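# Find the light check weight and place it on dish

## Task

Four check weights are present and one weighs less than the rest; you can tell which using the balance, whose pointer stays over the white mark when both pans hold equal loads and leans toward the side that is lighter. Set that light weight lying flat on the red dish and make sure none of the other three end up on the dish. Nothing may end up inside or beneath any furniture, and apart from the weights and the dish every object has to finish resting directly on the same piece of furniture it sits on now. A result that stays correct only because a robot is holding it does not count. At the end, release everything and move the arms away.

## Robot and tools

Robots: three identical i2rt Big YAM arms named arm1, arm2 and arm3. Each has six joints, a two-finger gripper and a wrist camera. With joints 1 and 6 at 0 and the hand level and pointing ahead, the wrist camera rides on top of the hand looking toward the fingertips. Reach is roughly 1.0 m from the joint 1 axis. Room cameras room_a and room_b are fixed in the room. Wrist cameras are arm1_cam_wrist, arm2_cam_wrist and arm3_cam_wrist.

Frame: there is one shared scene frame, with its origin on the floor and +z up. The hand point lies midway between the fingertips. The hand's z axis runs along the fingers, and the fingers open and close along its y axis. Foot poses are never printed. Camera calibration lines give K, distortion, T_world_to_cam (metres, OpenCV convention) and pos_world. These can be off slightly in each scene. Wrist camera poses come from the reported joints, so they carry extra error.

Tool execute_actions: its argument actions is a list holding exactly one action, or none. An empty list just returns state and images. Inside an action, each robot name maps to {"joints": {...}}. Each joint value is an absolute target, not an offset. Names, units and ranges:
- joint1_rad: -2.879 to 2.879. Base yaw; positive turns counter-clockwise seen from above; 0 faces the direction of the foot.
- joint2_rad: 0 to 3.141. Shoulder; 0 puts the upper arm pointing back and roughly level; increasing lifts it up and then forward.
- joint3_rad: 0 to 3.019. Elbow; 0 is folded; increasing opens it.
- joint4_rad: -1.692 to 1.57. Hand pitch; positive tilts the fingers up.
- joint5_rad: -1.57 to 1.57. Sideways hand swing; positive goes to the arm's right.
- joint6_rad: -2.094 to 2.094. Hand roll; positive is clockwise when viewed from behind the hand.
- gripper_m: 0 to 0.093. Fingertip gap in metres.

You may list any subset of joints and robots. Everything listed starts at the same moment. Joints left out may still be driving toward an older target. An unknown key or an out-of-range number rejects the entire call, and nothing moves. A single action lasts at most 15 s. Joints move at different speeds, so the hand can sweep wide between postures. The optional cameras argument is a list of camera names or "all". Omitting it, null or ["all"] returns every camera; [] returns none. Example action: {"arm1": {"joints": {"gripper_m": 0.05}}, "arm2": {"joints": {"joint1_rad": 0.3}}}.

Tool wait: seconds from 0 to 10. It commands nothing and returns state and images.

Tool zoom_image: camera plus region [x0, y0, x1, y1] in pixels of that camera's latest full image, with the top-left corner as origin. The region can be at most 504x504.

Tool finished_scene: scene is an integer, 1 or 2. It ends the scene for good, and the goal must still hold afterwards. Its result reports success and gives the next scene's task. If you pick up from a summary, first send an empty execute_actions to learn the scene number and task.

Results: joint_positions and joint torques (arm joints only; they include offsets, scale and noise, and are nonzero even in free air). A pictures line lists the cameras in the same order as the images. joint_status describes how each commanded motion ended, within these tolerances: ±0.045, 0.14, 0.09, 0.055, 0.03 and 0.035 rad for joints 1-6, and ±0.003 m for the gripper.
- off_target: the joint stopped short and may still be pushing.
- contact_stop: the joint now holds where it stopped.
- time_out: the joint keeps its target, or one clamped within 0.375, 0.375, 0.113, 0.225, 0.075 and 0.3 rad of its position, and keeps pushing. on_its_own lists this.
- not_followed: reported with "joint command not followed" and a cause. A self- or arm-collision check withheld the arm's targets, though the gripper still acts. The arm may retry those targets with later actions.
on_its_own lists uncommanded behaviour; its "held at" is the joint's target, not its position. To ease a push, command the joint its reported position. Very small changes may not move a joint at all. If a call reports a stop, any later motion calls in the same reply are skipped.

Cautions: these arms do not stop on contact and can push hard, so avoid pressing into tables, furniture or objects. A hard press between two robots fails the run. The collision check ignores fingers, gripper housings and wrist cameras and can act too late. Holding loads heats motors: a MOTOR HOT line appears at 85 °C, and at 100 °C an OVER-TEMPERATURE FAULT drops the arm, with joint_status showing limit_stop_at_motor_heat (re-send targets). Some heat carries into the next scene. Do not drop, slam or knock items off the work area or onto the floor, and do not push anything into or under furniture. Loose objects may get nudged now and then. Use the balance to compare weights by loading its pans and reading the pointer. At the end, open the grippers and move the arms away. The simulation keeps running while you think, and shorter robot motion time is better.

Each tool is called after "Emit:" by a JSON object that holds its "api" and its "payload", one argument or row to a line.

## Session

Emit:
{"api": "execute_actions", "payload": {
  "actions": []
}}

Scene clock: 0.00 s.
Joint torques (N m, as the arm reports them, + toward a larger angle): no reading
Motor temperatures (°C, as the motors report them): arm1=[25 28 24 26 27 25] | arm2=[26 26 24 24 26 25] | arm3=[26 26 23 27 27 25]
arm1.joint_positions: joint1_rad=-0.792 joint2_rad=+0.405 joint3_rad=+1.425 joint4_rad=-1.248 joint5_rad=+0.079 joint6_rad=-0.059 gripper_m=+0.094
arm1.joint_status: not commanded
arm1.hand: x=+0.8341 y=+0.3191 z=+1.4331 quat_wxyz=(-0.450, -0.499, -0.603, +0.430) (m; scene frame)
arm2.joint_positions: joint1_rad=+0.534 joint2_rad=+0.519 joint3_rad=+1.677 joint4_rad=-1.157 joint5_rad=-0.299 joint6_rad=-0.652 gripper_m=+0.095
arm2.joint_status: not commanded
arm2.hand: x=+0.0270 y=-0.4489 z=+1.6395 quat_wxyz=(-0.376, +0.706, +0.070, -0.596) (m; scene frame)
arm3.joint_positions: joint1_rad=+0.563 joint2_rad=+0.372 joint3_rad=+1.602 joint4_rad=-1.339 joint5_rad=-0.229 joint6_rad=+0.271 gripper_m=+0.094
arm3.joint_status: not commanded
arm3.hand: x=-0.9302 y=-0.0216 z=+1.5403 quat_wxyz=(-0.601, -0.505, -0.545, +0.295) (m; scene frame)
pictures: arm1_cam_wrist, arm2_cam_wrist, arm3_cam_wrist, room_a, room_b
camera_calibration (this result's frames):
arm1_cam_wrist: T_world_to_cam=[[-0.988482, -0.133114, 0.0719953, 0.764617], [-0.147158, 0.734442, -0.662525, 0.847616], [0.0353151, -0.665489, -0.745571, 1.37252], [0, 0, 0, 1]] pos_world=[0.832073, 0.392656, 1.52983]
arm2_cam_wrist: T_world_to_cam=[[0.347647, 0.70254, 0.62095, -0.71435], [0.748575, 0.190824, -0.634997, 1.11276], [-0.564603, 0.685583, -0.459564, 1.19723], [0, 0, 0, 1]] pos_world=[0.0913211, -0.531284, 1.70038]
arm3_cam_wrist: T_world_to_cam=[[-0.901414, -0.323838, -0.28737, -0.401751], [-0.0268878, 0.704326, -0.709368, 1.08679], [0.432122, -0.631707, -0.643597, 1.50065], [0, 0, 0, 1]] pos_world=[-0.981386, 0.0524141, 1.6213]
Images, in order (width x height): arm1_cam_wrist 616x616, arm2_cam_wrist 616x616, arm3_cam_wrist 616x616, room_a 504x504, room_b 504x504.

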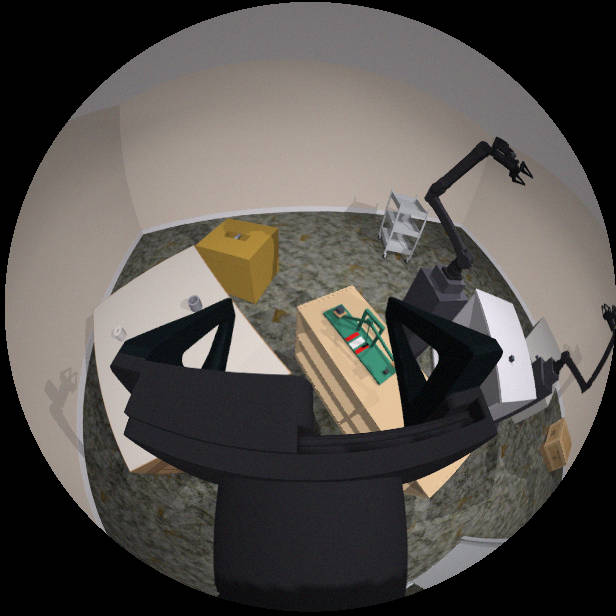

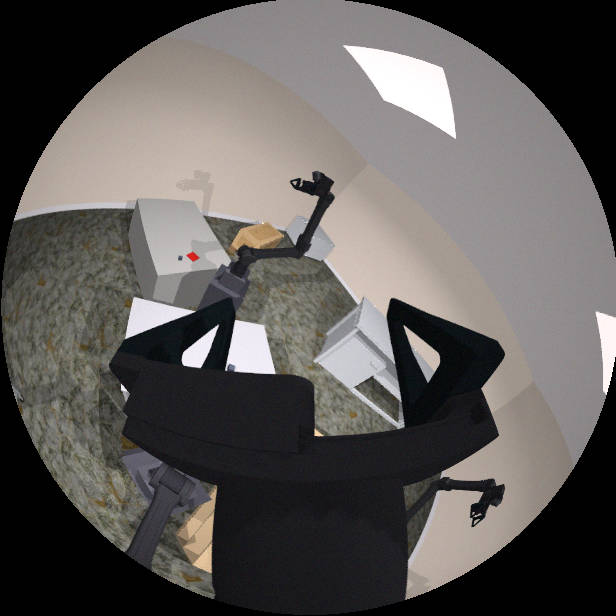

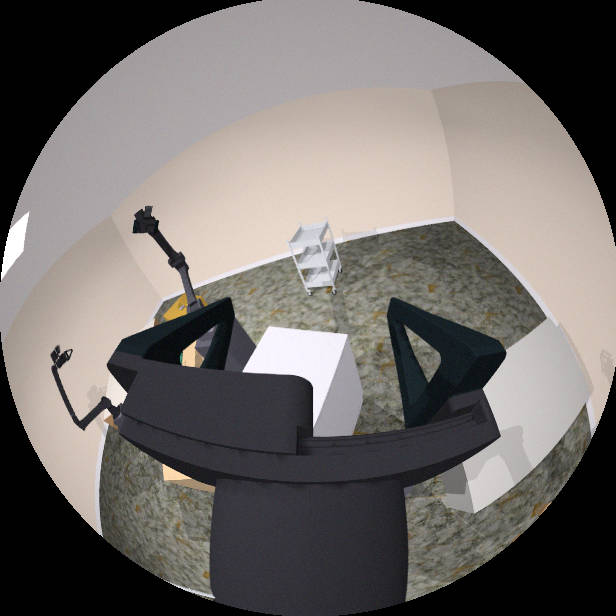

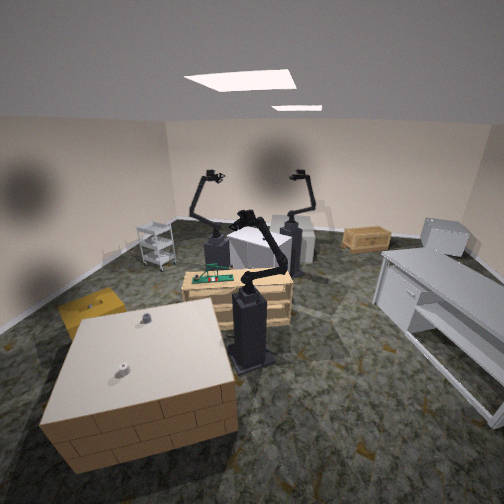

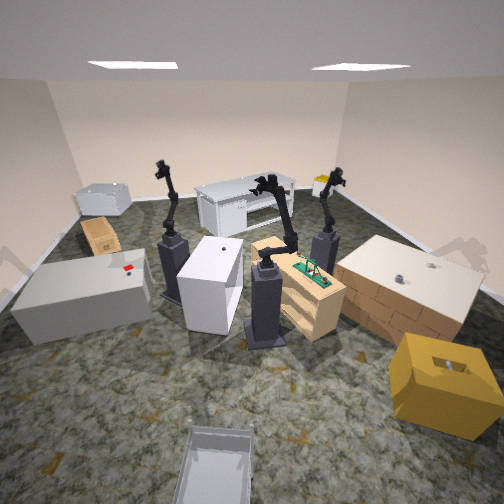

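Emit:
{"api": "zoom_image", "payload": {
  "camera": "room_b",
  "region": [280, 230, 360, 310]
}}

Emit:
{"api": "zoom_image", "payload": {
  "camera": "arm1_cam_wrist",
  "region": [290, 270, 420, 400]
}}

Emit:
{"api": "zoom_image", "payload": {
  "camera": "room_b",
  "region": [80, 220, 280, 320]
}}

Region (280, 230, 360, 310) of room_b's 504x504 image, scaled by 6.300, with more detail than that image has.

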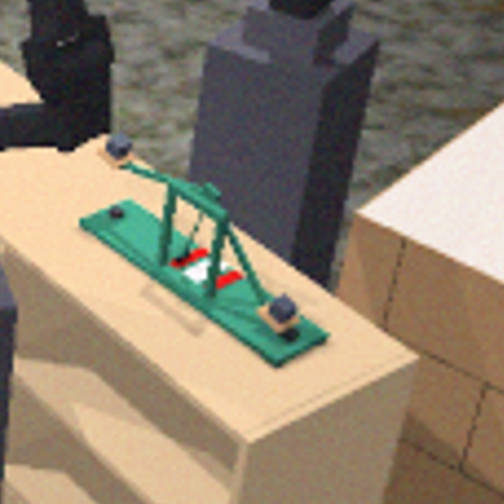

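Region (290, 270, 420, 400) of arm1_cam_wrist's 616x616 image, scaled by 3.877, with more detail than that image has.

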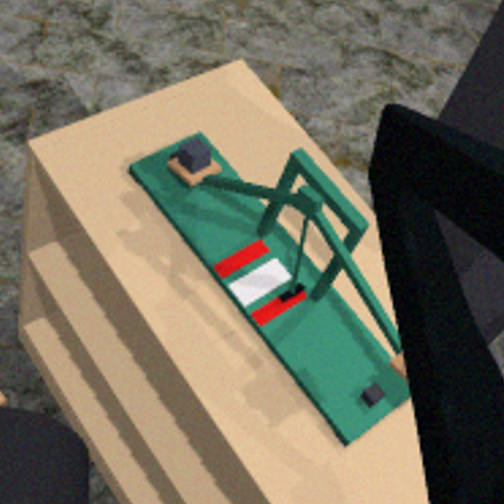

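Region (80, 220, 280, 320) of room_b's 504x504 image, scaled by 2.520, with more detail than that image has.

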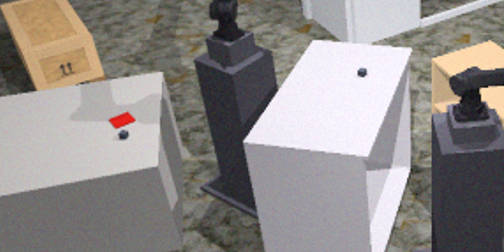

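Emit:
{"api": "execute_actions", "payload": {
  "actions": [
    {"arm2":{"joints":{"joint1_rad":-0.98,"joint2_rad":1.95,"joint3_rad":1.42,"joint4_rad":-1.02,"joint5_rad":0,"joint6_rad":-1.36}},"arm1":{"joints":{"joint1_rad":0.6}},"arm3":{"joints":{"joint1_rad":-0.16,"joint2_rad":1.97,"joint3_rad":1.51,"joint4_rad":-1.083,"joint5_rad":0,"joint6_rad":0}}}
  ],
  "cameras": ["arm2_cam_wrist","arm3_cam_wrist","room_b"]
}}

Scene clock: 2.90 s.
Joint torques (N m, as the arm reports them, + toward a larger angle): arm1=[2.31 6.37 7.7  1.74 0.06 0.02] | arm2=[  0.15 -18.46   5.59   0.33  -0.02  -0.06] | arm3=[  0.33 -18.47   7.78   0.15  -0.11  -0.13]
Motor temperatures (°C, as the motors report them): arm1=[25 28 24 26 27 25] | arm2=[26 27 24 24 26 25] | arm3=[26 26 24 27 27 25]
arm1.joint_positions: joint1_rad=+0.589 joint2_rad=+0.405 joint3_rad=+1.425 joint4_rad=-1.248 joint5_rad=+0.080 joint6_rad=-0.059 gripper_m=+0.094
arm1.joint_status: all done
arm1.hand: x=+0.9601 y=+0.4455 z=+1.4339 quat_wxyz=(-0.623, +0.001, -0.781, +0.046) (m; scene frame)
arm2.joint_positions: joint1_rad=-0.983 joint2_rad=+1.940 joint3_rad=+1.425 joint4_rad=-1.021 joint5_rad=+0.000 joint6_rad=-1.351 gripper_m=+0.095
arm2.joint_status: all done
arm2.hand: x=+0.5213 y=-0.0640 z=+0.9445 quat_wxyz=(-0.022, +0.894, -0.447, +0.008) (m; scene frame)
arm3.joint_positions: joint1_rad=-0.161 joint2_rad=+1.977 joint3_rad=+1.499 joint4_rad=-1.085 joint5_rad=-0.001 joint6_rad=+0.012 gripper_m=+0.094
arm3.joint_status: all done
arm3.hand: x=-1.2969 y=-0.4469 z=+0.9075 quat_wxyz=(-0.003, -0.884, -0.468, +0.005) (m; scene frame)
pictures: arm2_cam_wrist, arm3_cam_wrist, room_b
camera_calibration (this result's frames):
arm2_cam_wrist: T_world_to_cam=[[0.794356, 0.605671, 0.0464805, -0.421489], [0.474464, -0.666411, 0.575136, -0.826973], [0.379318, -0.434809, -0.816737, 0.666644], [0, 0, 0, 1]] pos_world=[0.474311, -0.00595739, 1.03969]
arm3_cam_wrist: T_world_to_cam=[[-0.826271, 0.563223, -0.00751561, -0.811915], [0.455409, 0.675836, 0.579524, 0.370667], [0.331481, 0.475421, -0.81492, 1.50292], [0, 0, 0, 1]] pos_world=[-1.33786, -0.50774, 1.00385]
Images, in order (width x height): arm2_cam_wrist 616x616, arm3_cam_wrist 616x616, room_b 504x504.

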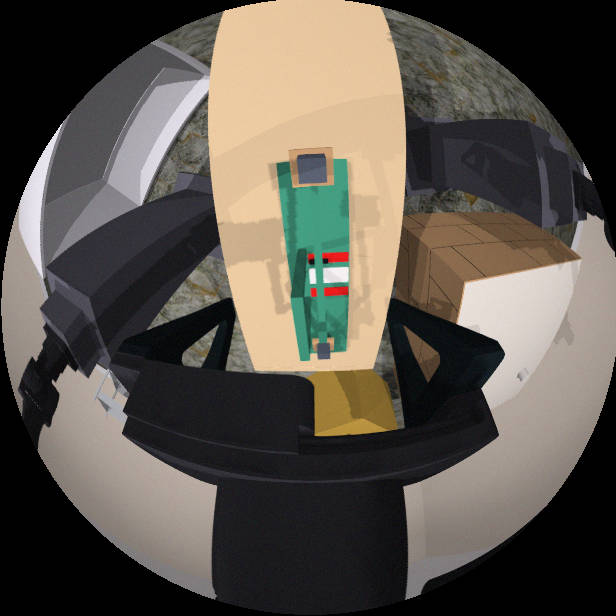

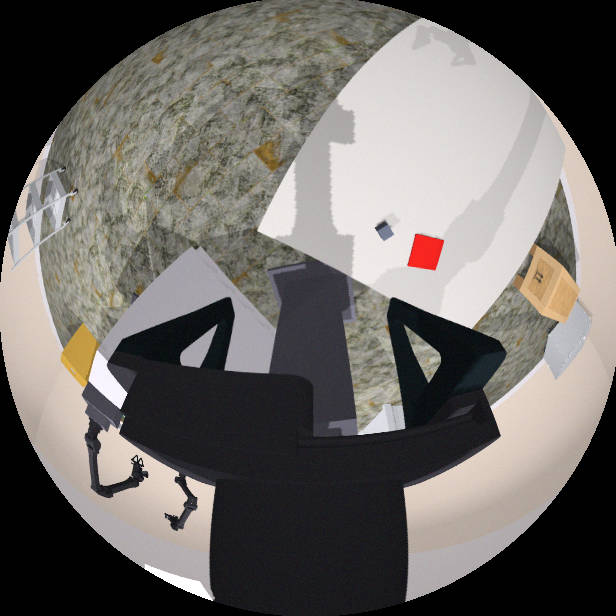

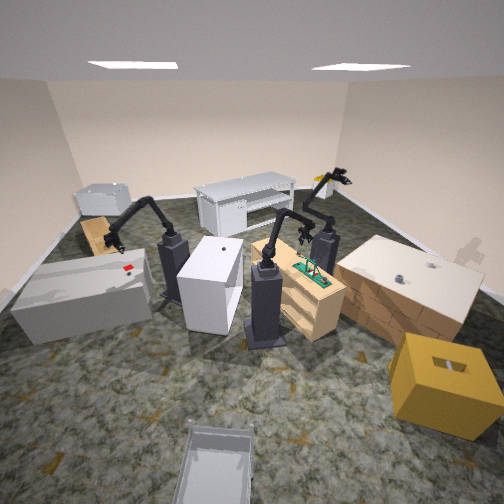

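Emit:
{"api": "execute_actions", "payload": {
  "actions": [
    {"arm2":{"joints":{"joint1_rad":-0.837,"joint2_rad":2.145,"joint3_rad":1.52,"joint4_rad":-0.918,"joint6_rad":-1.215}},"arm3":{"joints":{"joint1_rad":-0.753,"joint2_rad":2.275,"joint3_rad":1.47,"joint4_rad":-0.75}}}
  ],
  "cameras": ["arm2_cam_wrist","arm3_cam_wrist"]
}}

Scene clock: 4.93 s.
Joint torques (N m, as the arm reports them, + toward a larger angle): arm1=[2.82 5.99 7.37 1.61 0.05 0.04] | arm2=[  0.1  -21.56   7.52   0.41  -0.01   0.13] | arm3=[  0.11 -20.75   5.94   0.43  -0.19  -0.1 ]
Motor temperatures (°C, as the motors report them): arm1=[25 28 24 26 27 25] | arm2=[26 27 24 24 26 25] | arm3=[26 26 24 27 27 25]
arm1.joint_positions: joint1_rad=+0.589 joint2_rad=+0.405 joint3_rad=+1.425 joint4_rad=-1.248 joint5_rad=+0.080 joint6_rad=-0.059 gripper_m=+0.094
arm1.joint_status: not commanded
arm1.hand: x=+0.9601 y=+0.4455 z=+1.4339 quat_wxyz=(-0.623, +0.001, -0.781, +0.046) (m; scene frame)
arm2.joint_positions: joint1_rad=-0.839 joint2_rad=+2.147 joint3_rad=+1.488 joint4_rad=-0.924 joint5_rad=+0.000 joint6_rad=-1.224 gripper_m=+0.095
arm2.joint_status: all done
arm2.hand: x=+0.4684 y=+0.0026 z=+0.8501 quat_wxyz=(+0.002, +0.898, -0.440, +0.003) (m; scene frame)
arm3.joint_positions: joint1_rad=-0.756 joint2_rad=+2.297 joint3_rad=+1.461 joint4_rad=-0.761 joint5_rad=+0.001 joint6_rad=+0.010 gripper_m=+0.094
arm3.joint_status: all done
arm3.hand: x=-1.5105 y=-0.1864 z=+0.7170 quat_wxyz=(+0.002, -0.982, -0.189, -0.011) (m; scene frame)
pictures: arm2_cam_wrist, arm3_cam_wrist
camera_calibration (this result's frames):
arm2_cam_wrist: T_world_to_cam=[[0.78493, 0.619585, 0.000203957, -0.371755], [0.502281, -0.636514, 0.58529, -0.724915], [0.362766, -0.459309, -0.810824, 0.641312], [0, 0, 0, 1]] pos_world=[0.423266, 0.063475, 0.944353]
arm3_cam_wrist: T_world_to_cam=[[-0.370756, 0.928697, -0.00785102, -0.380124], [0.736679, 0.299225, 0.606439, 0.737673], [0.565547, 0.219057, -0.795091, 1.58615], [0, 0, 0, 1]] pos_world=[-1.5814, -0.215166, 0.810793]
Images, in order (width x height): arm2_cam_wrist 616x616, arm3_cam_wrist 616x616.

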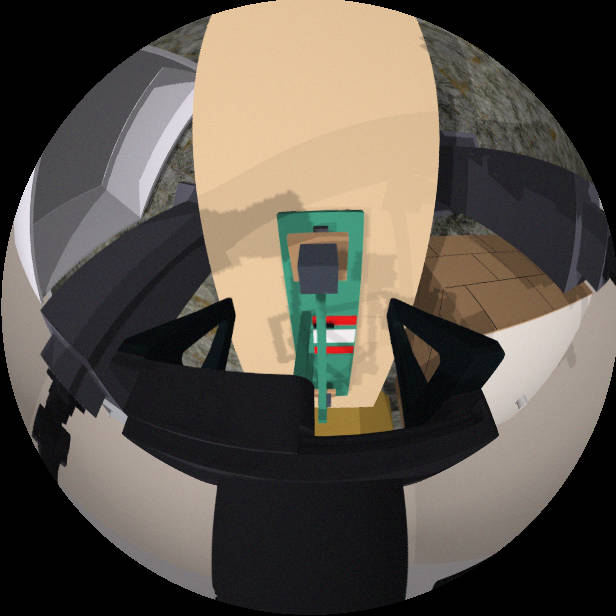

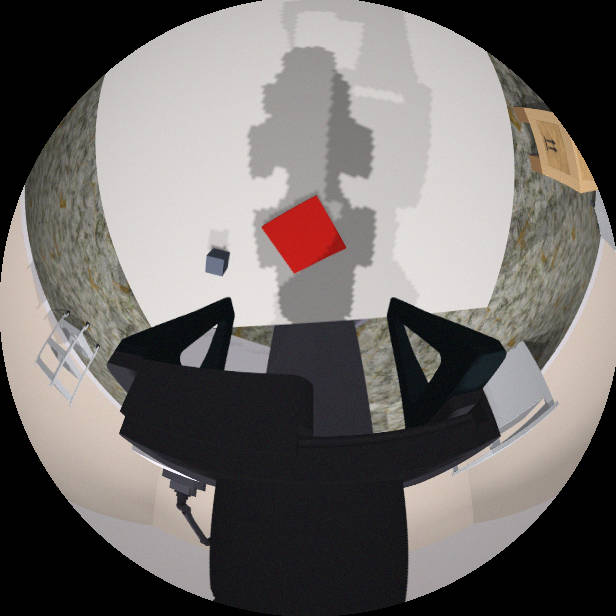

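Emit:
{"api": "zoom_image", "payload": {
  "camera": "arm2_cam_wrist",
  "region": [260, 190, 380, 310]
}}

Region (260, 190, 380, 310) of arm2_cam_wrist's 616x616 image, scaled by 4.200, with more detail than that image has.

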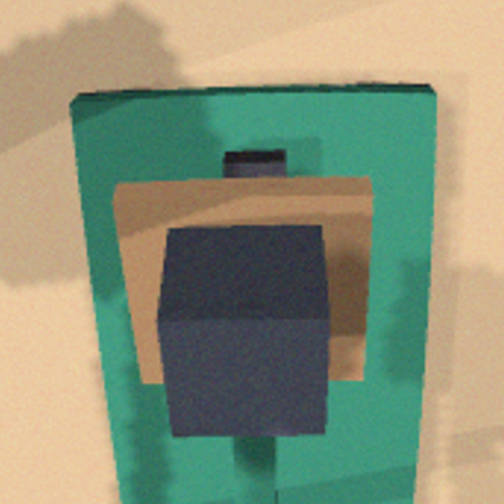

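Emit:
{"api": "execute_actions", "payload": {
  "actions": [
    {"arm2":{"joints":{"joint1_rad":-0.85,"joint2_rad":2.25,"joint4_rad":-0.805}}}
  ],
  "cameras": ["arm2_cam_wrist"]
}}

Scene clock: 8.67 s.
Joint torques (N m, as the arm reports them, + toward a larger angle): arm1=[2.01 5.25 7.53 1.67 0.05 0.08] | arm2=[ -0.45 -20.94   7.16   0.6   -0.01   0.12] | arm3=[  0.42 -20.65   5.93   0.42  -0.19  -0.1 ]
Motor temperatures (°C, as the motors report them): arm1=[25 28 24 26 27 25] | arm2=[26 27 25 24 26 25] | arm3=[26 26 24 27 27 25]
arm1.joint_positions: joint1_rad=+0.589 joint2_rad=+0.405 joint3_rad=+1.425 joint4_rad=-1.248 joint5_rad=+0.080 joint6_rad=-0.059 gripper_m=+0.094
arm1.joint_status: not commanded
arm1.hand: x=+0.9601 y=+0.4455 z=+1.4339 quat_wxyz=(-0.623, +0.001, -0.781, +0.046) (m; scene frame)
arm2.joint_positions: joint1_rad=-0.844 joint2_rad=+2.240 joint3_rad=+1.488 joint4_rad=-0.816 joint5_rad=+0.000 joint6_rad=-1.223 gripper_m=+0.095
arm2.joint_status: all done
arm2.hand: x=+0.4745 y=+0.0061 z=+0.7978 quat_wxyz=(-0.006, +0.897, -0.442, +0.004) (m; scene frame)
arm3.joint_positions: joint1_rad=-0.756 joint2_rad=+2.297 joint3_rad=+1.461 joint4_rad=-0.761 joint5_rad=+0.001 joint6_rad=+0.010 gripper_m=+0.094
arm3.joint_status: not commanded
arm3.hand: x=-1.5105 y=-0.1864 z=+0.7170 quat_wxyz=(+0.002, -0.982, -0.189, -0.011) (m; scene frame)
pictures: arm2_cam_wrist
camera_calibration (this result's frames):
arm2_cam_wrist: T_world_to_cam=[[0.788104, 0.61536, 0.0149716, -0.39195], [0.494032, -0.646852, 0.58096, -0.687705], [0.367184, -0.450461, -0.813794, 0.598562], [0, 0, 0, 1]] pos_world=[0.428864, 0.0659759, 0.892503]
Images, in order (width x height): arm2_cam_wrist 616x616.

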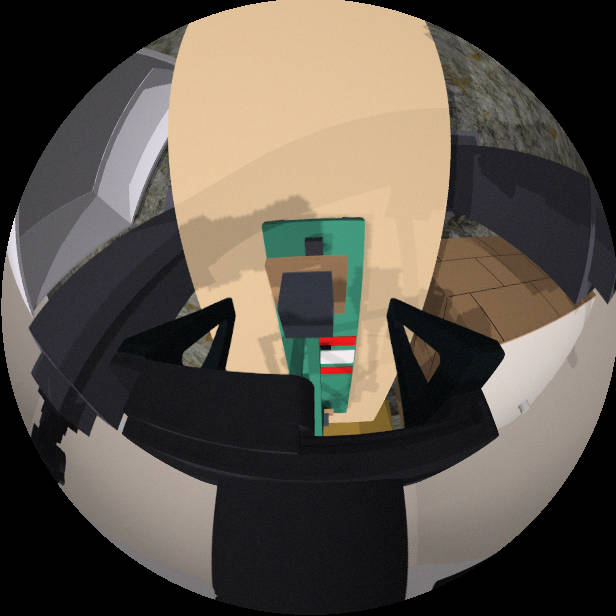

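Emit:
{"api": "execute_actions", "payload": {
  "actions": [
    {"arm2":{"joints":{"joint2_rad":2.275,"joint4_rad":-0.79}}}
  ],
  "cameras": ["arm2_cam_wrist"]
}}

Scene clock: 9.37 s.
Joint torques (N m, as the arm reports them, + toward a larger angle): arm1=[2.79 6.02 7.72 1.86 0.04 0.01] | arm2=[ -0.55 -18.62   7.01   0.7   -0.02   0.12] | arm3=[  0.45 -20.67   5.95   0.43  -0.19  -0.1 ]
Motor temperatures (°C, as the motors report them): arm1=[25 28 24 26 27 25] | arm2=[26 27 25 24 26 25] | arm3=[26 26 24 27 27 25]
arm1.joint_positions: joint1_rad=+0.589 joint2_rad=+0.405 joint3_rad=+1.425 joint4_rad=-1.248 joint5_rad=+0.080 joint6_rad=-0.059 gripper_m=+0.094
arm1.joint_status: not commanded
arm1.hand: x=+0.9601 y=+0.4455 z=+1.4339 quat_wxyz=(-0.623, +0.001, -0.781, +0.046) (m; scene frame)
arm2.joint_positions: joint1_rad=-0.844 joint2_rad=+2.242 joint3_rad=+1.488 joint4_rad=-0.802 joint5_rad=+0.000 joint6_rad=-1.223 gripper_m=+0.095
arm2.joint_status: all done
arm2.hand: x=+0.4760 y=+0.0085 z=+0.7964 quat_wxyz=(-0.012, +0.897, -0.442, +0.004) (m; scene frame)
arm3.joint_positions: joint1_rad=-0.756 joint2_rad=+2.297 joint3_rad=+1.461 joint4_rad=-0.761 joint5_rad=+0.001 joint6_rad=+0.010 gripper_m=+0.094
arm3.joint_status: not commanded
arm3.hand: x=-1.5105 y=-0.1864 z=+0.7170 quat_wxyz=(+0.002, -0.982, -0.189, -0.011) (m; scene frame)
pictures: arm2_cam_wrist
camera_calibration (this result's frames):
arm2_cam_wrist: T_world_to_cam=[[0.787935, 0.61522, 0.025764, -0.403095], [0.490504, -0.652401, 0.577736, -0.681784], [0.372243, -0.442581, -0.815817, 0.59701], [0, 0, 0, 1]] pos_world=[0.429798, 0.067421, 0.891327]
Images, in order (width x height): arm2_cam_wrist 616x616.

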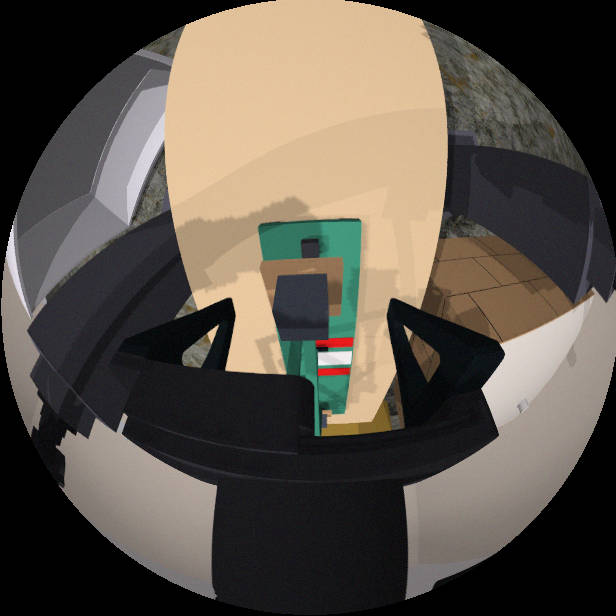

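Emit:
{"api": "execute_actions", "payload": {
  "actions": [
    {"arm2":{"joints":{"joint1_rad":-0.825,"joint2_rad":2.30,"joint4_rad":-0.80}}}
  ],
  "cameras": ["arm2_cam_wrist"]
}}

Scene clock: 10.37 s.
Joint torques (N m, as the arm reports them, + toward a larger angle): arm1=[2.33 5.8  7.59 1.74 0.   0.03] | arm2=[ -0.06 -19.17   6.78   0.24  -0.01   0.12] | arm3=[  0.46 -20.7    5.94   0.44  -0.19  -0.1 ]
Motor temperatures (°C, as the motors report them): arm1=[25 28 25 26 27 25] | arm2=[26 27 25 24 26 25] | arm3=[26 27 24 27 27 25]
arm1.joint_positions: joint1_rad=+0.589 joint2_rad=+0.405 joint3_rad=+1.425 joint4_rad=-1.248 joint5_rad=+0.080 joint6_rad=-0.059 gripper_m=+0.094
arm1.joint_status: not commanded
arm1.hand: x=+0.9601 y=+0.4455 z=+1.4339 quat_wxyz=(-0.623, +0.001, -0.781, +0.046) (m; scene frame)
arm2.joint_positions: joint1_rad=-0.828 joint2_rad=+2.275 joint3_rad=+1.488 joint4_rad=-0.802 joint5_rad=+0.000 joint6_rad=-1.223 gripper_m=+0.095
arm2.joint_status: all done
arm2.hand: x=+0.4639 y=+0.0062 z=+0.7776 quat_wxyz=(+0.005, +0.900, -0.435, +0.003) (m; scene frame)
arm3.joint_positions: joint1_rad=-0.756 joint2_rad=+2.297 joint3_rad=+1.461 joint4_rad=-0.761 joint5_rad=+0.001 joint6_rad=+0.010 gripper_m=+0.094
arm3.joint_status: not commanded
arm3.hand: x=-1.5105 y=-0.1864 z=+0.7170 quat_wxyz=(+0.002, -0.982, -0.189, -0.011) (m; scene frame)
pictures: arm2_cam_wrist
camera_calibration (this result's frames):
arm2_cam_wrist: T_world_to_cam=[[0.778522, 0.627595, -0.00521998, -0.363222], [0.510519, -0.628409, 0.586918, -0.683066], [0.365067, -0.459594, -0.809629, 0.583875], [0, 0, 0, 1]] pos_world=[0.418341, 0.0670572, 0.87173]
Images, in order (width x height): arm2_cam_wrist 616x616.

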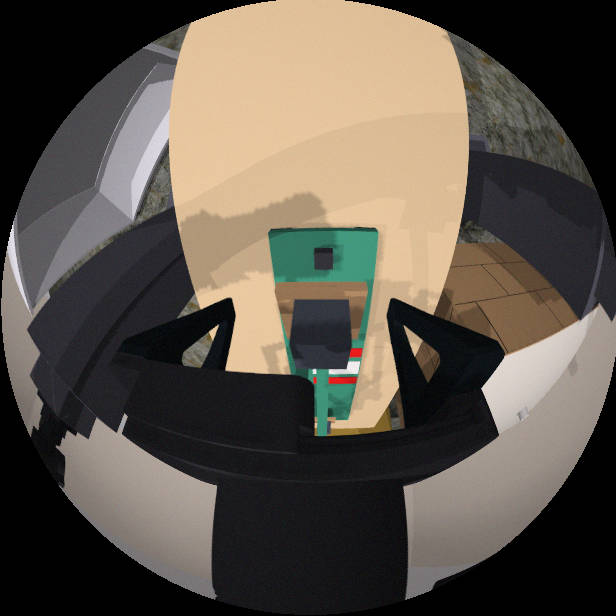

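Emit:
{"api": "zoom_image", "payload": {
  "camera": "arm2_cam_wrist",
  "region": [250, 260, 390, 400]
}}

Region (250, 260, 390, 400) of arm2_cam_wrist's 616x616 image, scaled by 3.600, with more detail than that image has.

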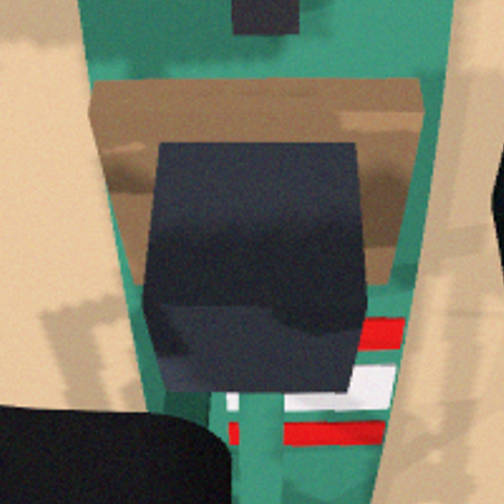

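Emit:
{"api": "execute_actions", "payload": {
  "actions": [
    {"arm2":{"joints":{"joint1_rad":-0.865,"joint2_rad":2.243}}}
  ],
  "cameras": ["arm2_cam_wrist"]
}}

Scene clock: 11.77 s.
Joint torques (N m, as the arm reports them, + toward a larger angle): arm1=[ 2.81  5.53  7.73  1.67 -0.01 -0.02] | arm2=[  0.24 -24.93   6.77   0.22  -0.01   0.12] | arm3=[  0.46 -20.65   5.95   0.42  -0.19  -0.1 ]
Motor temperatures (°C, as the motors report them): arm1=[25 28 25 26 27 25] | arm2=[26 27 25 24 26 25] | arm3=[26 27 24 27 27 25]
arm1.joint_positions: joint1_rad=+0.589 joint2_rad=+0.405 joint3_rad=+1.425 joint4_rad=-1.248 joint5_rad=+0.080 joint6_rad=-0.059 gripper_m=+0.094
arm1.joint_status: not commanded
arm1.hand: x=+0.9601 y=+0.4455 z=+1.4339 quat_wxyz=(-0.623, +0.001, -0.781, +0.046) (m; scene frame)
arm2.joint_positions: joint1_rad=-0.868 joint2_rad=+2.275 joint3_rad=+1.488 joint4_rad=-0.802 joint5_rad=+0.000 joint6_rad=-1.223 gripper_m=+0.095
arm2.joint_status: all done
arm2.hand: x=+0.4833 y=-0.0064 z=+0.7778 quat_wxyz=(+0.004, +0.891, -0.453, +0.002) (m; scene frame)
arm3.joint_positions: joint1_rad=-0.756 joint2_rad=+2.297 joint3_rad=+1.461 joint4_rad=-0.761 joint5_rad=+0.001 joint6_rad=+0.010 gripper_m=+0.094
arm3.joint_status: not commanded
arm3.hand: x=-1.5105 y=-0.1864 z=+0.7170 quat_wxyz=(+0.002, -0.982, -0.189, -0.011) (m; scene frame)
pictures: arm2_cam_wrist
camera_calibration (this result's frames):
arm2_cam_wrist: T_world_to_cam=[[0.8028, 0.596227, -0.00511788, -0.38248], [0.485301, -0.648407, 0.586559, -0.688648], [0.346404, -0.473373, -0.80989, 0.580241], [0, 0, 0, 1]] pos_world=[0.440259, 0.0561913, 0.871906]
Images, in order (width x height): arm2_cam_wrist 616x616.

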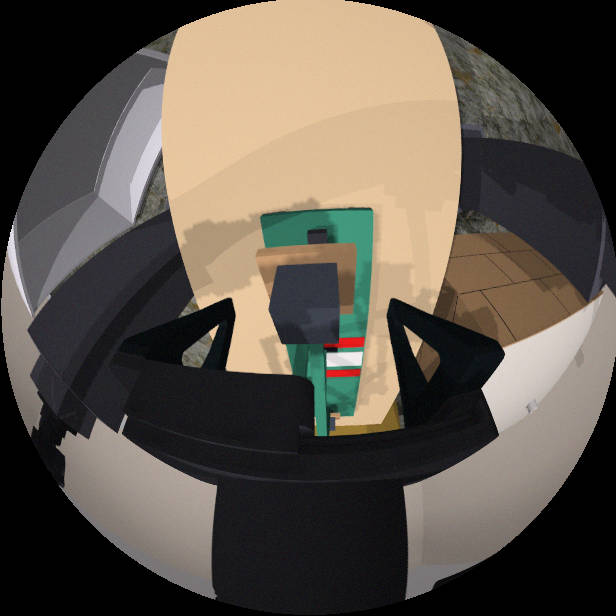

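Emit:
{"api": "execute_actions", "payload": {
  "actions": [
    {"arm2":{"joints":{"joint1_rad":-0.85,"joint2_rad":2.225}}}
  ],
  "cameras": ["arm2_cam_wrist"]
}}

Scene clock: 12.60 s.
Joint torques (N m, as the arm reports them, + toward a larger angle): arm1=[2.25 5.73 7.49 1.78 0.02 0.04] | arm2=[  0.21 -24.63   7.     0.28  -0.01   0.12] | arm3=[  0.43 -20.69   5.96   0.42  -0.19  -0.1 ]
Motor temperatures (°C, as the motors report them): arm1=[25 28 25 26 27 25] | arm2=[26 27 25 24 26 25] | arm3=[26 27 24 27 27 25]
arm1.joint_positions: joint1_rad=+0.589 joint2_rad=+0.405 joint3_rad=+1.425 joint4_rad=-1.248 joint5_rad=+0.080 joint6_rad=-0.059 gripper_m=+0.094
arm1.joint_status: not commanded
arm1.hand: x=+0.9601 y=+0.4455 z=+1.4339 quat_wxyz=(-0.623, +0.001, -0.781, +0.046) (m; scene frame)
arm2.joint_positions: joint1_rad=-0.853 joint2_rad=+2.253 joint3_rad=+1.488 joint4_rad=-0.802 joint5_rad=+0.000 joint6_rad=-1.223 gripper_m=+0.095
arm2.joint_status: all done
arm2.hand: x=+0.4794 y=+0.0033 z=+0.7905 quat_wxyz=(-0.007, +0.895, -0.447, +0.004) (m; scene frame)
arm3.joint_positions: joint1_rad=-0.756 joint2_rad=+2.297 joint3_rad=+1.461 joint4_rad=-0.761 joint5_rad=+0.001 joint6_rad=+0.010 gripper_m=+0.094
arm3.joint_status: not commanded
arm3.hand: x=-1.5105 y=-0.1864 z=+0.7170 quat_wxyz=(+0.002, -0.982, -0.189, -0.011) (m; scene frame)
pictures: arm2_cam_wrist
camera_calibration (this result's frames):
arm2_cam_wrist: T_world_to_cam=[[0.793923, 0.607806, 0.0160754, -0.397549], [0.487509, -0.652144, 0.580554, -0.684269], [0.363348, -0.453078, -0.814063, 0.591569], [0, 0, 0, 1]] pos_world=[0.434265, 0.0634175, 0.885221]
Images, in order (width x height): arm2_cam_wrist 616x616.

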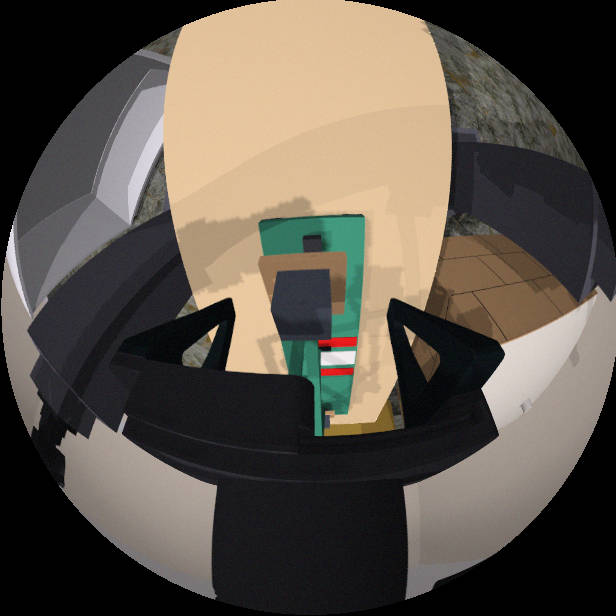

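Emit:
{"api": "execute_actions", "payload": {
  "actions": [
    {"arm2":{"joints":{"joint2_rad":2.29}}}
  ],
  "cameras": []
}}

Scene clock: 13.60 s.
Joint torques (N m, as the arm reports them, + toward a larger angle): arm1=[2.7  5.45 7.83 1.76 0.02 0.06] | arm2=[  0.23 -19.05   6.89   0.28  -0.01   0.12] | arm3=[  0.43 -20.7    5.95   0.43  -0.19  -0.1 ]
Motor temperatures (°C, as the motors report them): arm1=[25 28 25 26 27 25] | arm2=[26 28 25 24 26 25] | arm3=[26 27 24 27 27 25]
arm1.joint_positions: joint1_rad=+0.589 joint2_rad=+0.405 joint3_rad=+1.425 joint4_rad=-1.248 joint5_rad=+0.080 joint6_rad=-0.059 gripper_m=+0.094
arm1.joint_status: not commanded
arm1.hand: x=+0.9601 y=+0.4455 z=+1.4339 quat_wxyz=(-0.623, +0.001, -0.781, +0.046) (m; scene frame)
arm2.joint_positions: joint1_rad=-0.853 joint2_rad=+2.258 joint3_rad=+1.488 joint4_rad=-0.802 joint5_rad=+0.000 joint6_rad=-1.223 gripper_m=+0.095
arm2.joint_status: all done
arm2.hand: x=+0.4787 y=+0.0021 z=+0.7875 quat_wxyz=(-0.004, +0.895, -0.447, +0.003) (m; scene frame)
arm3.joint_positions: joint1_rad=-0.756 joint2_rad=+2.297 joint3_rad=+1.461 joint4_rad=-0.761 joint5_rad=+0.001 joint6_rad=+0.010 gripper_m=+0.094
arm3.joint_status: not commanded
arm3.hand: x=-1.5105 y=-0.1864 z=+0.7170 quat_wxyz=(+0.002, -0.982, -0.189, -0.011) (m; scene frame)
pictures: none
No camera images: the call's "cameras" was empty. Leave "cameras" out to get every camera's image.

Emit:
{"api": "execute_actions", "payload": {
  "actions": [
    {"arm2":{"joints":{"joint2_rad":2.27,"gripper_m":0.0}}}
  ],
  "cameras": ["arm2_cam_wrist"]
}}

Scene clock: 14.57 s.
Joint torques (N m, as the arm reports them, + toward a larger angle): arm1=[2.83 5.9  7.54 1.5  0.   0.01] | arm2=[  0.23 -20.66   6.89   0.26  -0.01   0.12] | arm3=[  0.45 -20.68   5.95   0.43  -0.19  -0.1 ]
Motor temperatures (°C, as the motors report them): arm1=[25 28 25 26 27 25] | arm2=[26 28 25 24 26 25] | arm3=[26 27 24 27 27 25]
arm1.joint_positions: joint1_rad=+0.589 joint2_rad=+0.405 joint3_rad=+1.425 joint4_rad=-1.248 joint5_rad=+0.080 joint6_rad=-0.059 gripper_m=+0.094
arm1.joint_status: not commanded
arm1.hand: x=+0.9601 y=+0.4455 z=+1.4339 quat_wxyz=(-0.623, +0.001, -0.781, +0.046) (m; scene frame)
arm2.joint_positions: joint1_rad=-0.853 joint2_rad=+2.258 joint3_rad=+1.488 joint4_rad=-0.802 joint5_rad=+0.000 joint6_rad=-1.223 gripper_m=+0.030
arm2.joint_status: gripper_m off_target (ended at +0.030, target +0.000); the others done
arm2.hand: x=+0.4787 y=+0.0021 z=+0.7875 quat_wxyz=(-0.004, +0.895, -0.447, +0.003) (m; scene frame)
arm3.joint_positions: joint1_rad=-0.756 joint2_rad=+2.297 joint3_rad=+1.461 joint4_rad=-0.761 joint5_rad=+0.001 joint6_rad=+0.010 gripper_m=+0.094
arm3.joint_status: not commanded
arm3.hand: x=-1.5105 y=-0.1864 z=+0.7170 quat_wxyz=(+0.002, -0.982, -0.189, -0.011) (m; scene frame)
pictures: arm2_cam_wrist
camera_calibration (this result's frames):
arm2_cam_wrist: T_world_to_cam=[[0.794214, 0.607538, 0.0110393, -0.392394], [0.488939, -0.64975, 0.582033, -0.684752], [0.36078, -0.456862, -0.81309, 0.589306], [0, 0, 0, 1]] pos_world=[0.433837, 0.0627084, 0.882039]
Images, in order (width x height): arm2_cam_wrist 616x616.

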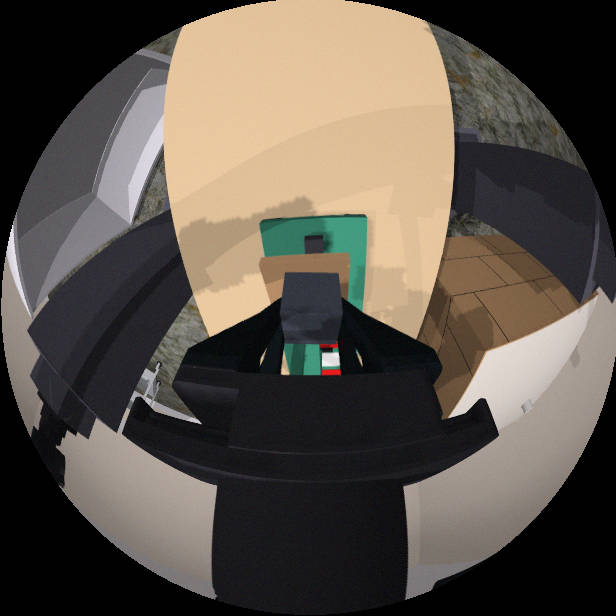

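Emit:
{"api": "execute_actions", "payload": {
  "actions": [
    {"arm2":{"joints":{"joint2_rad":2.05,"joint4_rad":-1.0}}}
  ],
  "cameras": []
}}

Emit:
{"api": "execute_actions", "payload": {
  "actions": [
    {"arm2":{"joints":{"joint2_rad":1.65,"joint3_rad":1.3,"joint4_rad":-1.22}}}
  ],
  "cameras": []
}}

Emit:
{"api": "execute_actions", "payload": {
  "actions": [
    {"arm2":{"joints":{"joint1_rad":0.94,"joint6_rad":0.5}}}
  ],
  "cameras": ["arm2_cam_wrist","room_b"]
}}

Scene clock: 16.13 s.
Joint torques (N m, as the arm reports them, + toward a larger angle): arm1=[2.62 6.17 7.62 1.81 0.03 0.03] | arm2=[  0.2  -19.48   8.09  -0.14  -0.01   0.12] | arm3=[  0.43 -20.67   5.96   0.43  -0.19  -0.1 ]
Motor temperatures (°C, as the motors report them): arm1=[25 28 25 26 27 25] | arm2=[26 28 26 24 26 25] | arm3=[26 27 24 27 27 25]
arm1.joint_positions: joint1_rad=+0.589 joint2_rad=+0.405 joint3_rad=+1.425 joint4_rad=-1.248 joint5_rad=+0.080 joint6_rad=-0.059 gripper_m=+0.094
arm1.joint_status: not commanded
arm1.hand: x=+0.9601 y=+0.4455 z=+1.4339 quat_wxyz=(-0.623, +0.001, -0.781, +0.046) (m; scene frame)
arm2.joint_positions: joint1_rad=-0.853 joint2_rad=+2.038 joint3_rad=+1.488 joint4_rad=-0.990 joint5_rad=+0.000 joint6_rad=-1.223 gripper_m=+0.030
arm2.joint_status: all done
arm2.hand: x=+0.4762 y=-0.0003 z=+0.9120 quat_wxyz=(-0.020, +0.894, -0.447, +0.005) (m; scene frame)
arm3.joint_positions: joint1_rad=-0.756 joint2_rad=+2.297 joint3_rad=+1.461 joint4_rad=-0.761 joint5_rad=+0.001 joint6_rad=+0.010 gripper_m=+0.094
arm3.joint_status: not commanded
arm3.hand: x=-1.5105 y=-0.1864 z=+0.7170 quat_wxyz=(+0.002, -0.982, -0.189, -0.011) (m; scene frame)
pictures: none
No camera images: the call's "cameras" was empty. Leave "cameras" out to get every camera's image.

Scene clock: 17.37 s.
Joint torques (N m, as the arm reports them, + toward a larger angle): arm1=[ 2.52  5.86  7.61  1.82  0.05 -0.03] | arm2=[  0.22 -13.45   6.89  -0.07  -0.01   0.12] | arm3=[  0.45 -20.68   5.94   0.41  -0.19  -0.11]
Motor temperatures (°C, as the motors report them): arm1=[25 28 25 26 27 25] | arm2=[26 28 26 24 26 25] | arm3=[26 27 24 27 27 25]
arm1.joint_positions: joint1_rad=+0.589 joint2_rad=+0.405 joint3_rad=+1.425 joint4_rad=-1.248 joint5_rad=+0.080 joint6_rad=-0.059 gripper_m=+0.094
arm1.joint_status: not commanded
arm1.hand: x=+0.9601 y=+0.4455 z=+1.4339 quat_wxyz=(-0.623, +0.001, -0.781, +0.046) (m; scene frame)
arm2.joint_positions: joint1_rad=-0.853 joint2_rad=+1.634 joint3_rad=+1.297 joint4_rad=-1.211 joint5_rad=+0.000 joint6_rad=-1.223 gripper_m=+0.030
arm2.joint_status: all done
arm2.hand: x=+0.4163 y=-0.0903 z=+1.0503 quat_wxyz=(-0.016, +0.894, -0.447, +0.005) (m; scene frame)
arm3.joint_positions: joint1_rad=-0.756 joint2_rad=+2.297 joint3_rad=+1.461 joint4_rad=-0.761 joint5_rad=+0.001 joint6_rad=+0.010 gripper_m=+0.094
arm3.joint_status: not commanded
arm3.hand: x=-1.5105 y=-0.1864 z=+0.7170 quat_wxyz=(+0.002, -0.982, -0.189, -0.011) (m; scene frame)
pictures: none
No camera images: the call's "cameras" was empty. Leave "cameras" out to get every camera's image.

Scene clock: 19.60 s.
Joint torques (N m, as the arm reports them, + toward a larger angle): arm1=[2.96 6.   7.53 1.79 0.05 0.06] | arm2=[ -0.58 -14.36   6.67  -0.1    0.12   0.14] | arm3=[  0.41 -20.67   5.96   0.43  -0.19  -0.1 ]
Motor temperatures (°C, as the motors report them): arm1=[25 28 25 26 27 25] | arm2=[26 28 26 24 26 25] | arm3=[26 27 24 27 27 25]
arm1.joint_positions: joint1_rad=+0.589 joint2_rad=+0.405 joint3_rad=+1.425 joint4_rad=-1.248 joint5_rad=+0.080 joint6_rad=-0.059 gripper_m=+0.094
arm1.joint_status: not commanded
arm1.hand: x=+0.9601 y=+0.4455 z=+1.4339 quat_wxyz=(-0.623, +0.001, -0.781, +0.046) (m; scene frame)
arm2.joint_positions: joint1_rad=+0.946 joint2_rad=+1.639 joint3_rad=+1.297 joint4_rad=-1.211 joint5_rad=+0.000 joint6_rad=+0.490 gripper_m=+0.030
arm2.joint_status: all done
arm2.hand: x=-0.2967 y=-0.3264 z=+1.0395 quat_wxyz=(-0.004, +0.913, -0.408, -0.005) (m; scene frame)
arm3.joint_positions: joint1_rad=-0.756 joint2_rad=+2.297 joint3_rad=+1.461 joint4_rad=-0.761 joint5_rad=+0.001 joint6_rad=+0.010 gripper_m=+0.094
arm3.joint_status: not commanded
arm3.hand: x=-1.5105 y=-0.1864 z=+0.7170 quat_wxyz=(+0.002, -0.982, -0.189, -0.011) (m; scene frame)
pictures: arm2_cam_wrist, room_b
camera_calibration (this result's frames):
arm2_cam_wrist: T_world_to_cam=[[0.739226, 0.673449, 0.0033136, 0.433436], [0.552159, -0.608891, 0.569537, -0.620704], [0.385572, -0.419187, -0.821959, 0.952707], [0, 0, 0, 1]] pos_world=[-0.345018, -0.270476, 1.13516]
Images, in order (width x height): arm2_cam_wrist 616x616, room_b 504x504.

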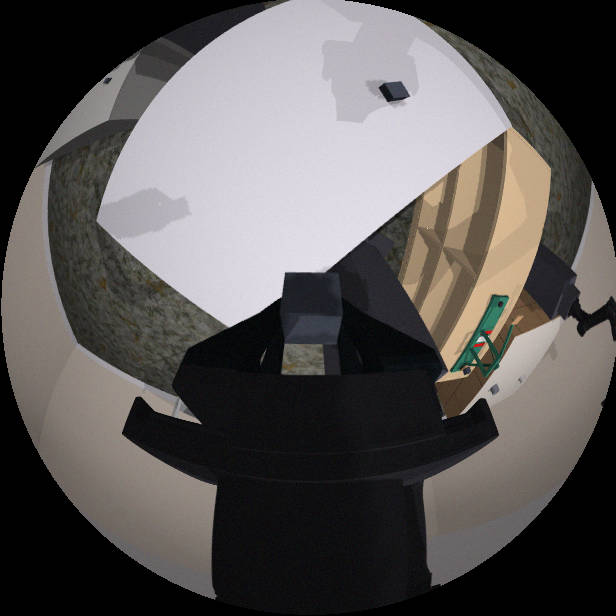

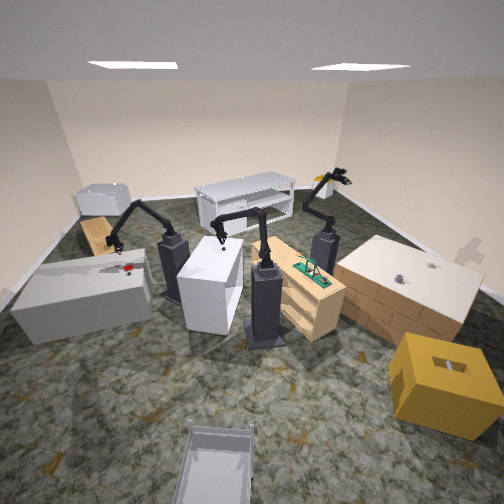

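Emit:
{"api": "execute_actions", "payload": {
  "actions": [
    {"arm2":{"joints":{"joint1_rad":0.903,"joint2_rad":2.25,"joint3_rad":1.965,"joint4_rad":-1.245}}}
  ],
  "cameras": ["arm2_cam_wrist","room_b"]
}}

Scene clock: 21.70 s.
Joint torques (N m, as the arm reports them, + toward a larger angle): arm1=[2.42 5.8  7.55 1.61 0.01 0.04] | arm2=[  0.01 -24.1   10.26   0.11   0.11   0.13] | arm3=[  0.42 -20.64   5.95   0.41  -0.2   -0.1 ]
Motor temperatures (°C, as the motors report them): arm1=[25 28 25 26 27 25] | arm2=[26 28 26 24 26 25] | arm3=[26 27 24 27 27 25]
arm1.joint_positions: joint1_rad=+0.589 joint2_rad=+0.405 joint3_rad=+1.425 joint4_rad=-1.248 joint5_rad=+0.080 joint6_rad=-0.059 gripper_m=+0.094
arm1.joint_status: not commanded
arm1.hand: x=+0.9601 y=+0.4455 z=+1.4339 quat_wxyz=(-0.623, +0.001, -0.781, +0.046) (m; scene frame)
arm2.joint_positions: joint1_rad=+0.901 joint2_rad=+2.248 joint3_rad=+1.905 joint4_rad=-1.243 joint5_rad=+0.000 joint6_rad=+0.492 gripper_m=+0.030
arm2.joint_status: all done
arm2.hand: x=-0.4614 y=-0.2331 z=+0.9169 quat_wxyz=(-0.005, +0.903, -0.429, +0.011) (m; scene frame)
arm3.joint_positions: joint1_rad=-0.756 joint2_rad=+2.297 joint3_rad=+1.461 joint4_rad=-0.761 joint5_rad=+0.001 joint6_rad=+0.010 gripper_m=+0.094
arm3.joint_status: not commanded
arm3.hand: x=-1.5105 y=-0.1864 z=+0.7170 quat_wxyz=(+0.002, -0.982, -0.189, -0.011) (m; scene frame)
pictures: arm2_cam_wrist, room_b
camera_calibration (this result's frames):
arm2_cam_wrist: T_world_to_cam=[[0.769594, 0.638256, 0.0188461, 0.484357], [0.50539, -0.626896, 0.592944, -0.450321], [0.390265, -0.446801, -0.805023, 0.934804], [0, 0, 0, 1]] pos_world=[-0.509992, -0.173776, 1.01043]
Images, in order (width x height): arm2_cam_wrist 616x616, room_b 504x504.

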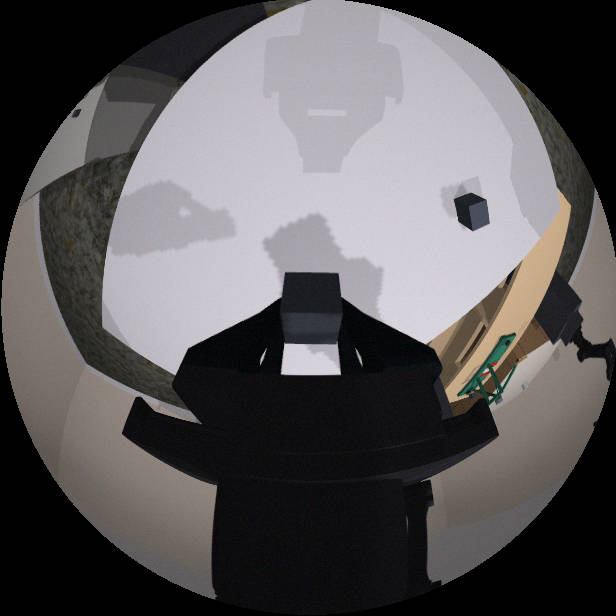

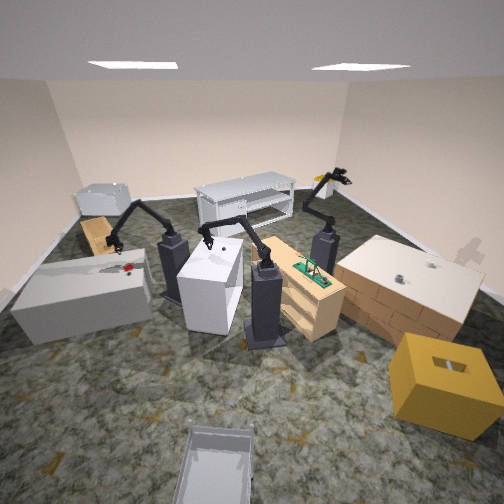

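Emit:
{"api": "execute_actions", "payload": {
  "actions": [],
  "cameras": ["arm2_cam_wrist","room_a","room_b"]
}}

Scene clock: 22.33 s.
Joint torques (N m, as the arm reports them, + toward a larger angle): arm1=[2.26 5.76 7.56 1.78 0.02 0.02] | arm2=[  0.11 -24.56  10.44   0.08   0.11   0.12] | arm3=[  0.44 -20.74   5.94   0.43  -0.19  -0.1 ]
Motor temperatures (°C, as the motors report them): arm1=[25 28 25 26 27 25] | arm2=[26 28 26 24 26 25] | arm3=[26 27 24 27 27 25]
arm1.joint_positions: joint1_rad=+0.589 joint2_rad=+0.405 joint3_rad=+1.425 joint4_rad=-1.248 joint5_rad=+0.080 joint6_rad=-0.059 gripper_m=+0.094
arm1.joint_status: not commanded
arm1.hand: x=+0.9601 y=+0.4455 z=+1.4339 quat_wxyz=(-0.623, +0.001, -0.781, +0.046) (m; scene frame)
arm2.joint_positions: joint1_rad=+0.901 joint2_rad=+2.248 joint3_rad=+1.905 joint4_rad=-1.243 joint5_rad=+0.000 joint6_rad=+0.492 gripper_m=+0.030
arm2.joint_status: all done
arm2.hand: x=-0.4614 y=-0.2331 z=+0.9169 quat_wxyz=(-0.005, +0.903, -0.429, +0.011) (m; scene frame)
arm3.joint_positions: joint1_rad=-0.756 joint2_rad=+2.297 joint3_rad=+1.461 joint4_rad=-0.761 joint5_rad=+0.001 joint6_rad=+0.010 gripper_m=+0.094
arm3.joint_status: not commanded
arm3.hand: x=-1.5105 y=-0.1864 z=+0.7170 quat_wxyz=(+0.002, -0.982, -0.189, -0.011) (m; scene frame)
pictures: arm2_cam_wrist, room_a, room_b
camera_calibration (this result's frames):
arm2_cam_wrist: T_world_to_cam=[[0.769594, 0.638256, 0.0188461, 0.484357], [0.50539, -0.626896, 0.592944, -0.450321], [0.390265, -0.446801, -0.805023, 0.934804], [0, 0, 0, 1]] pos_world=[-0.509992, -0.173776, 1.01043]
Images, in order (width x height): arm2_cam_wrist 616x616, room_a 504x504, room_b 504x504.

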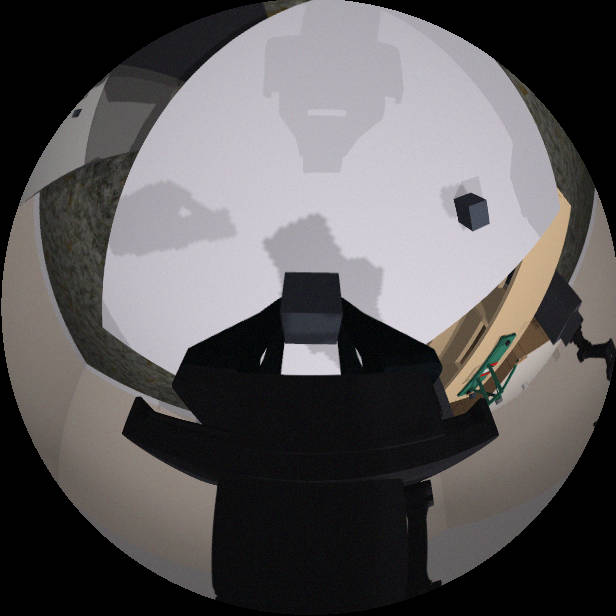

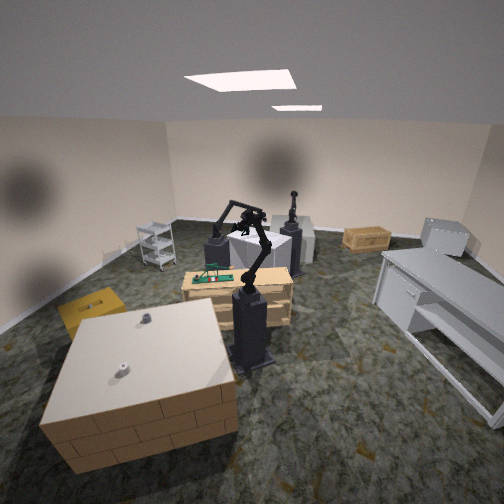

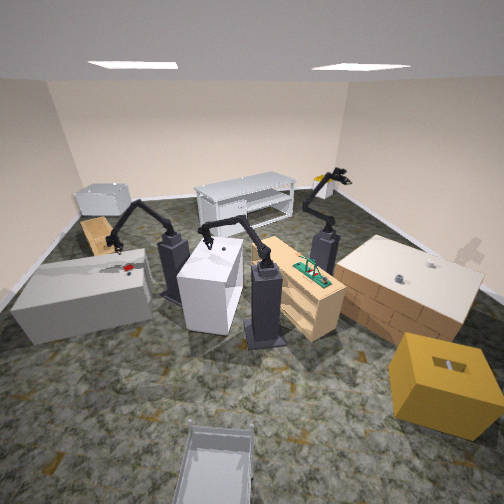

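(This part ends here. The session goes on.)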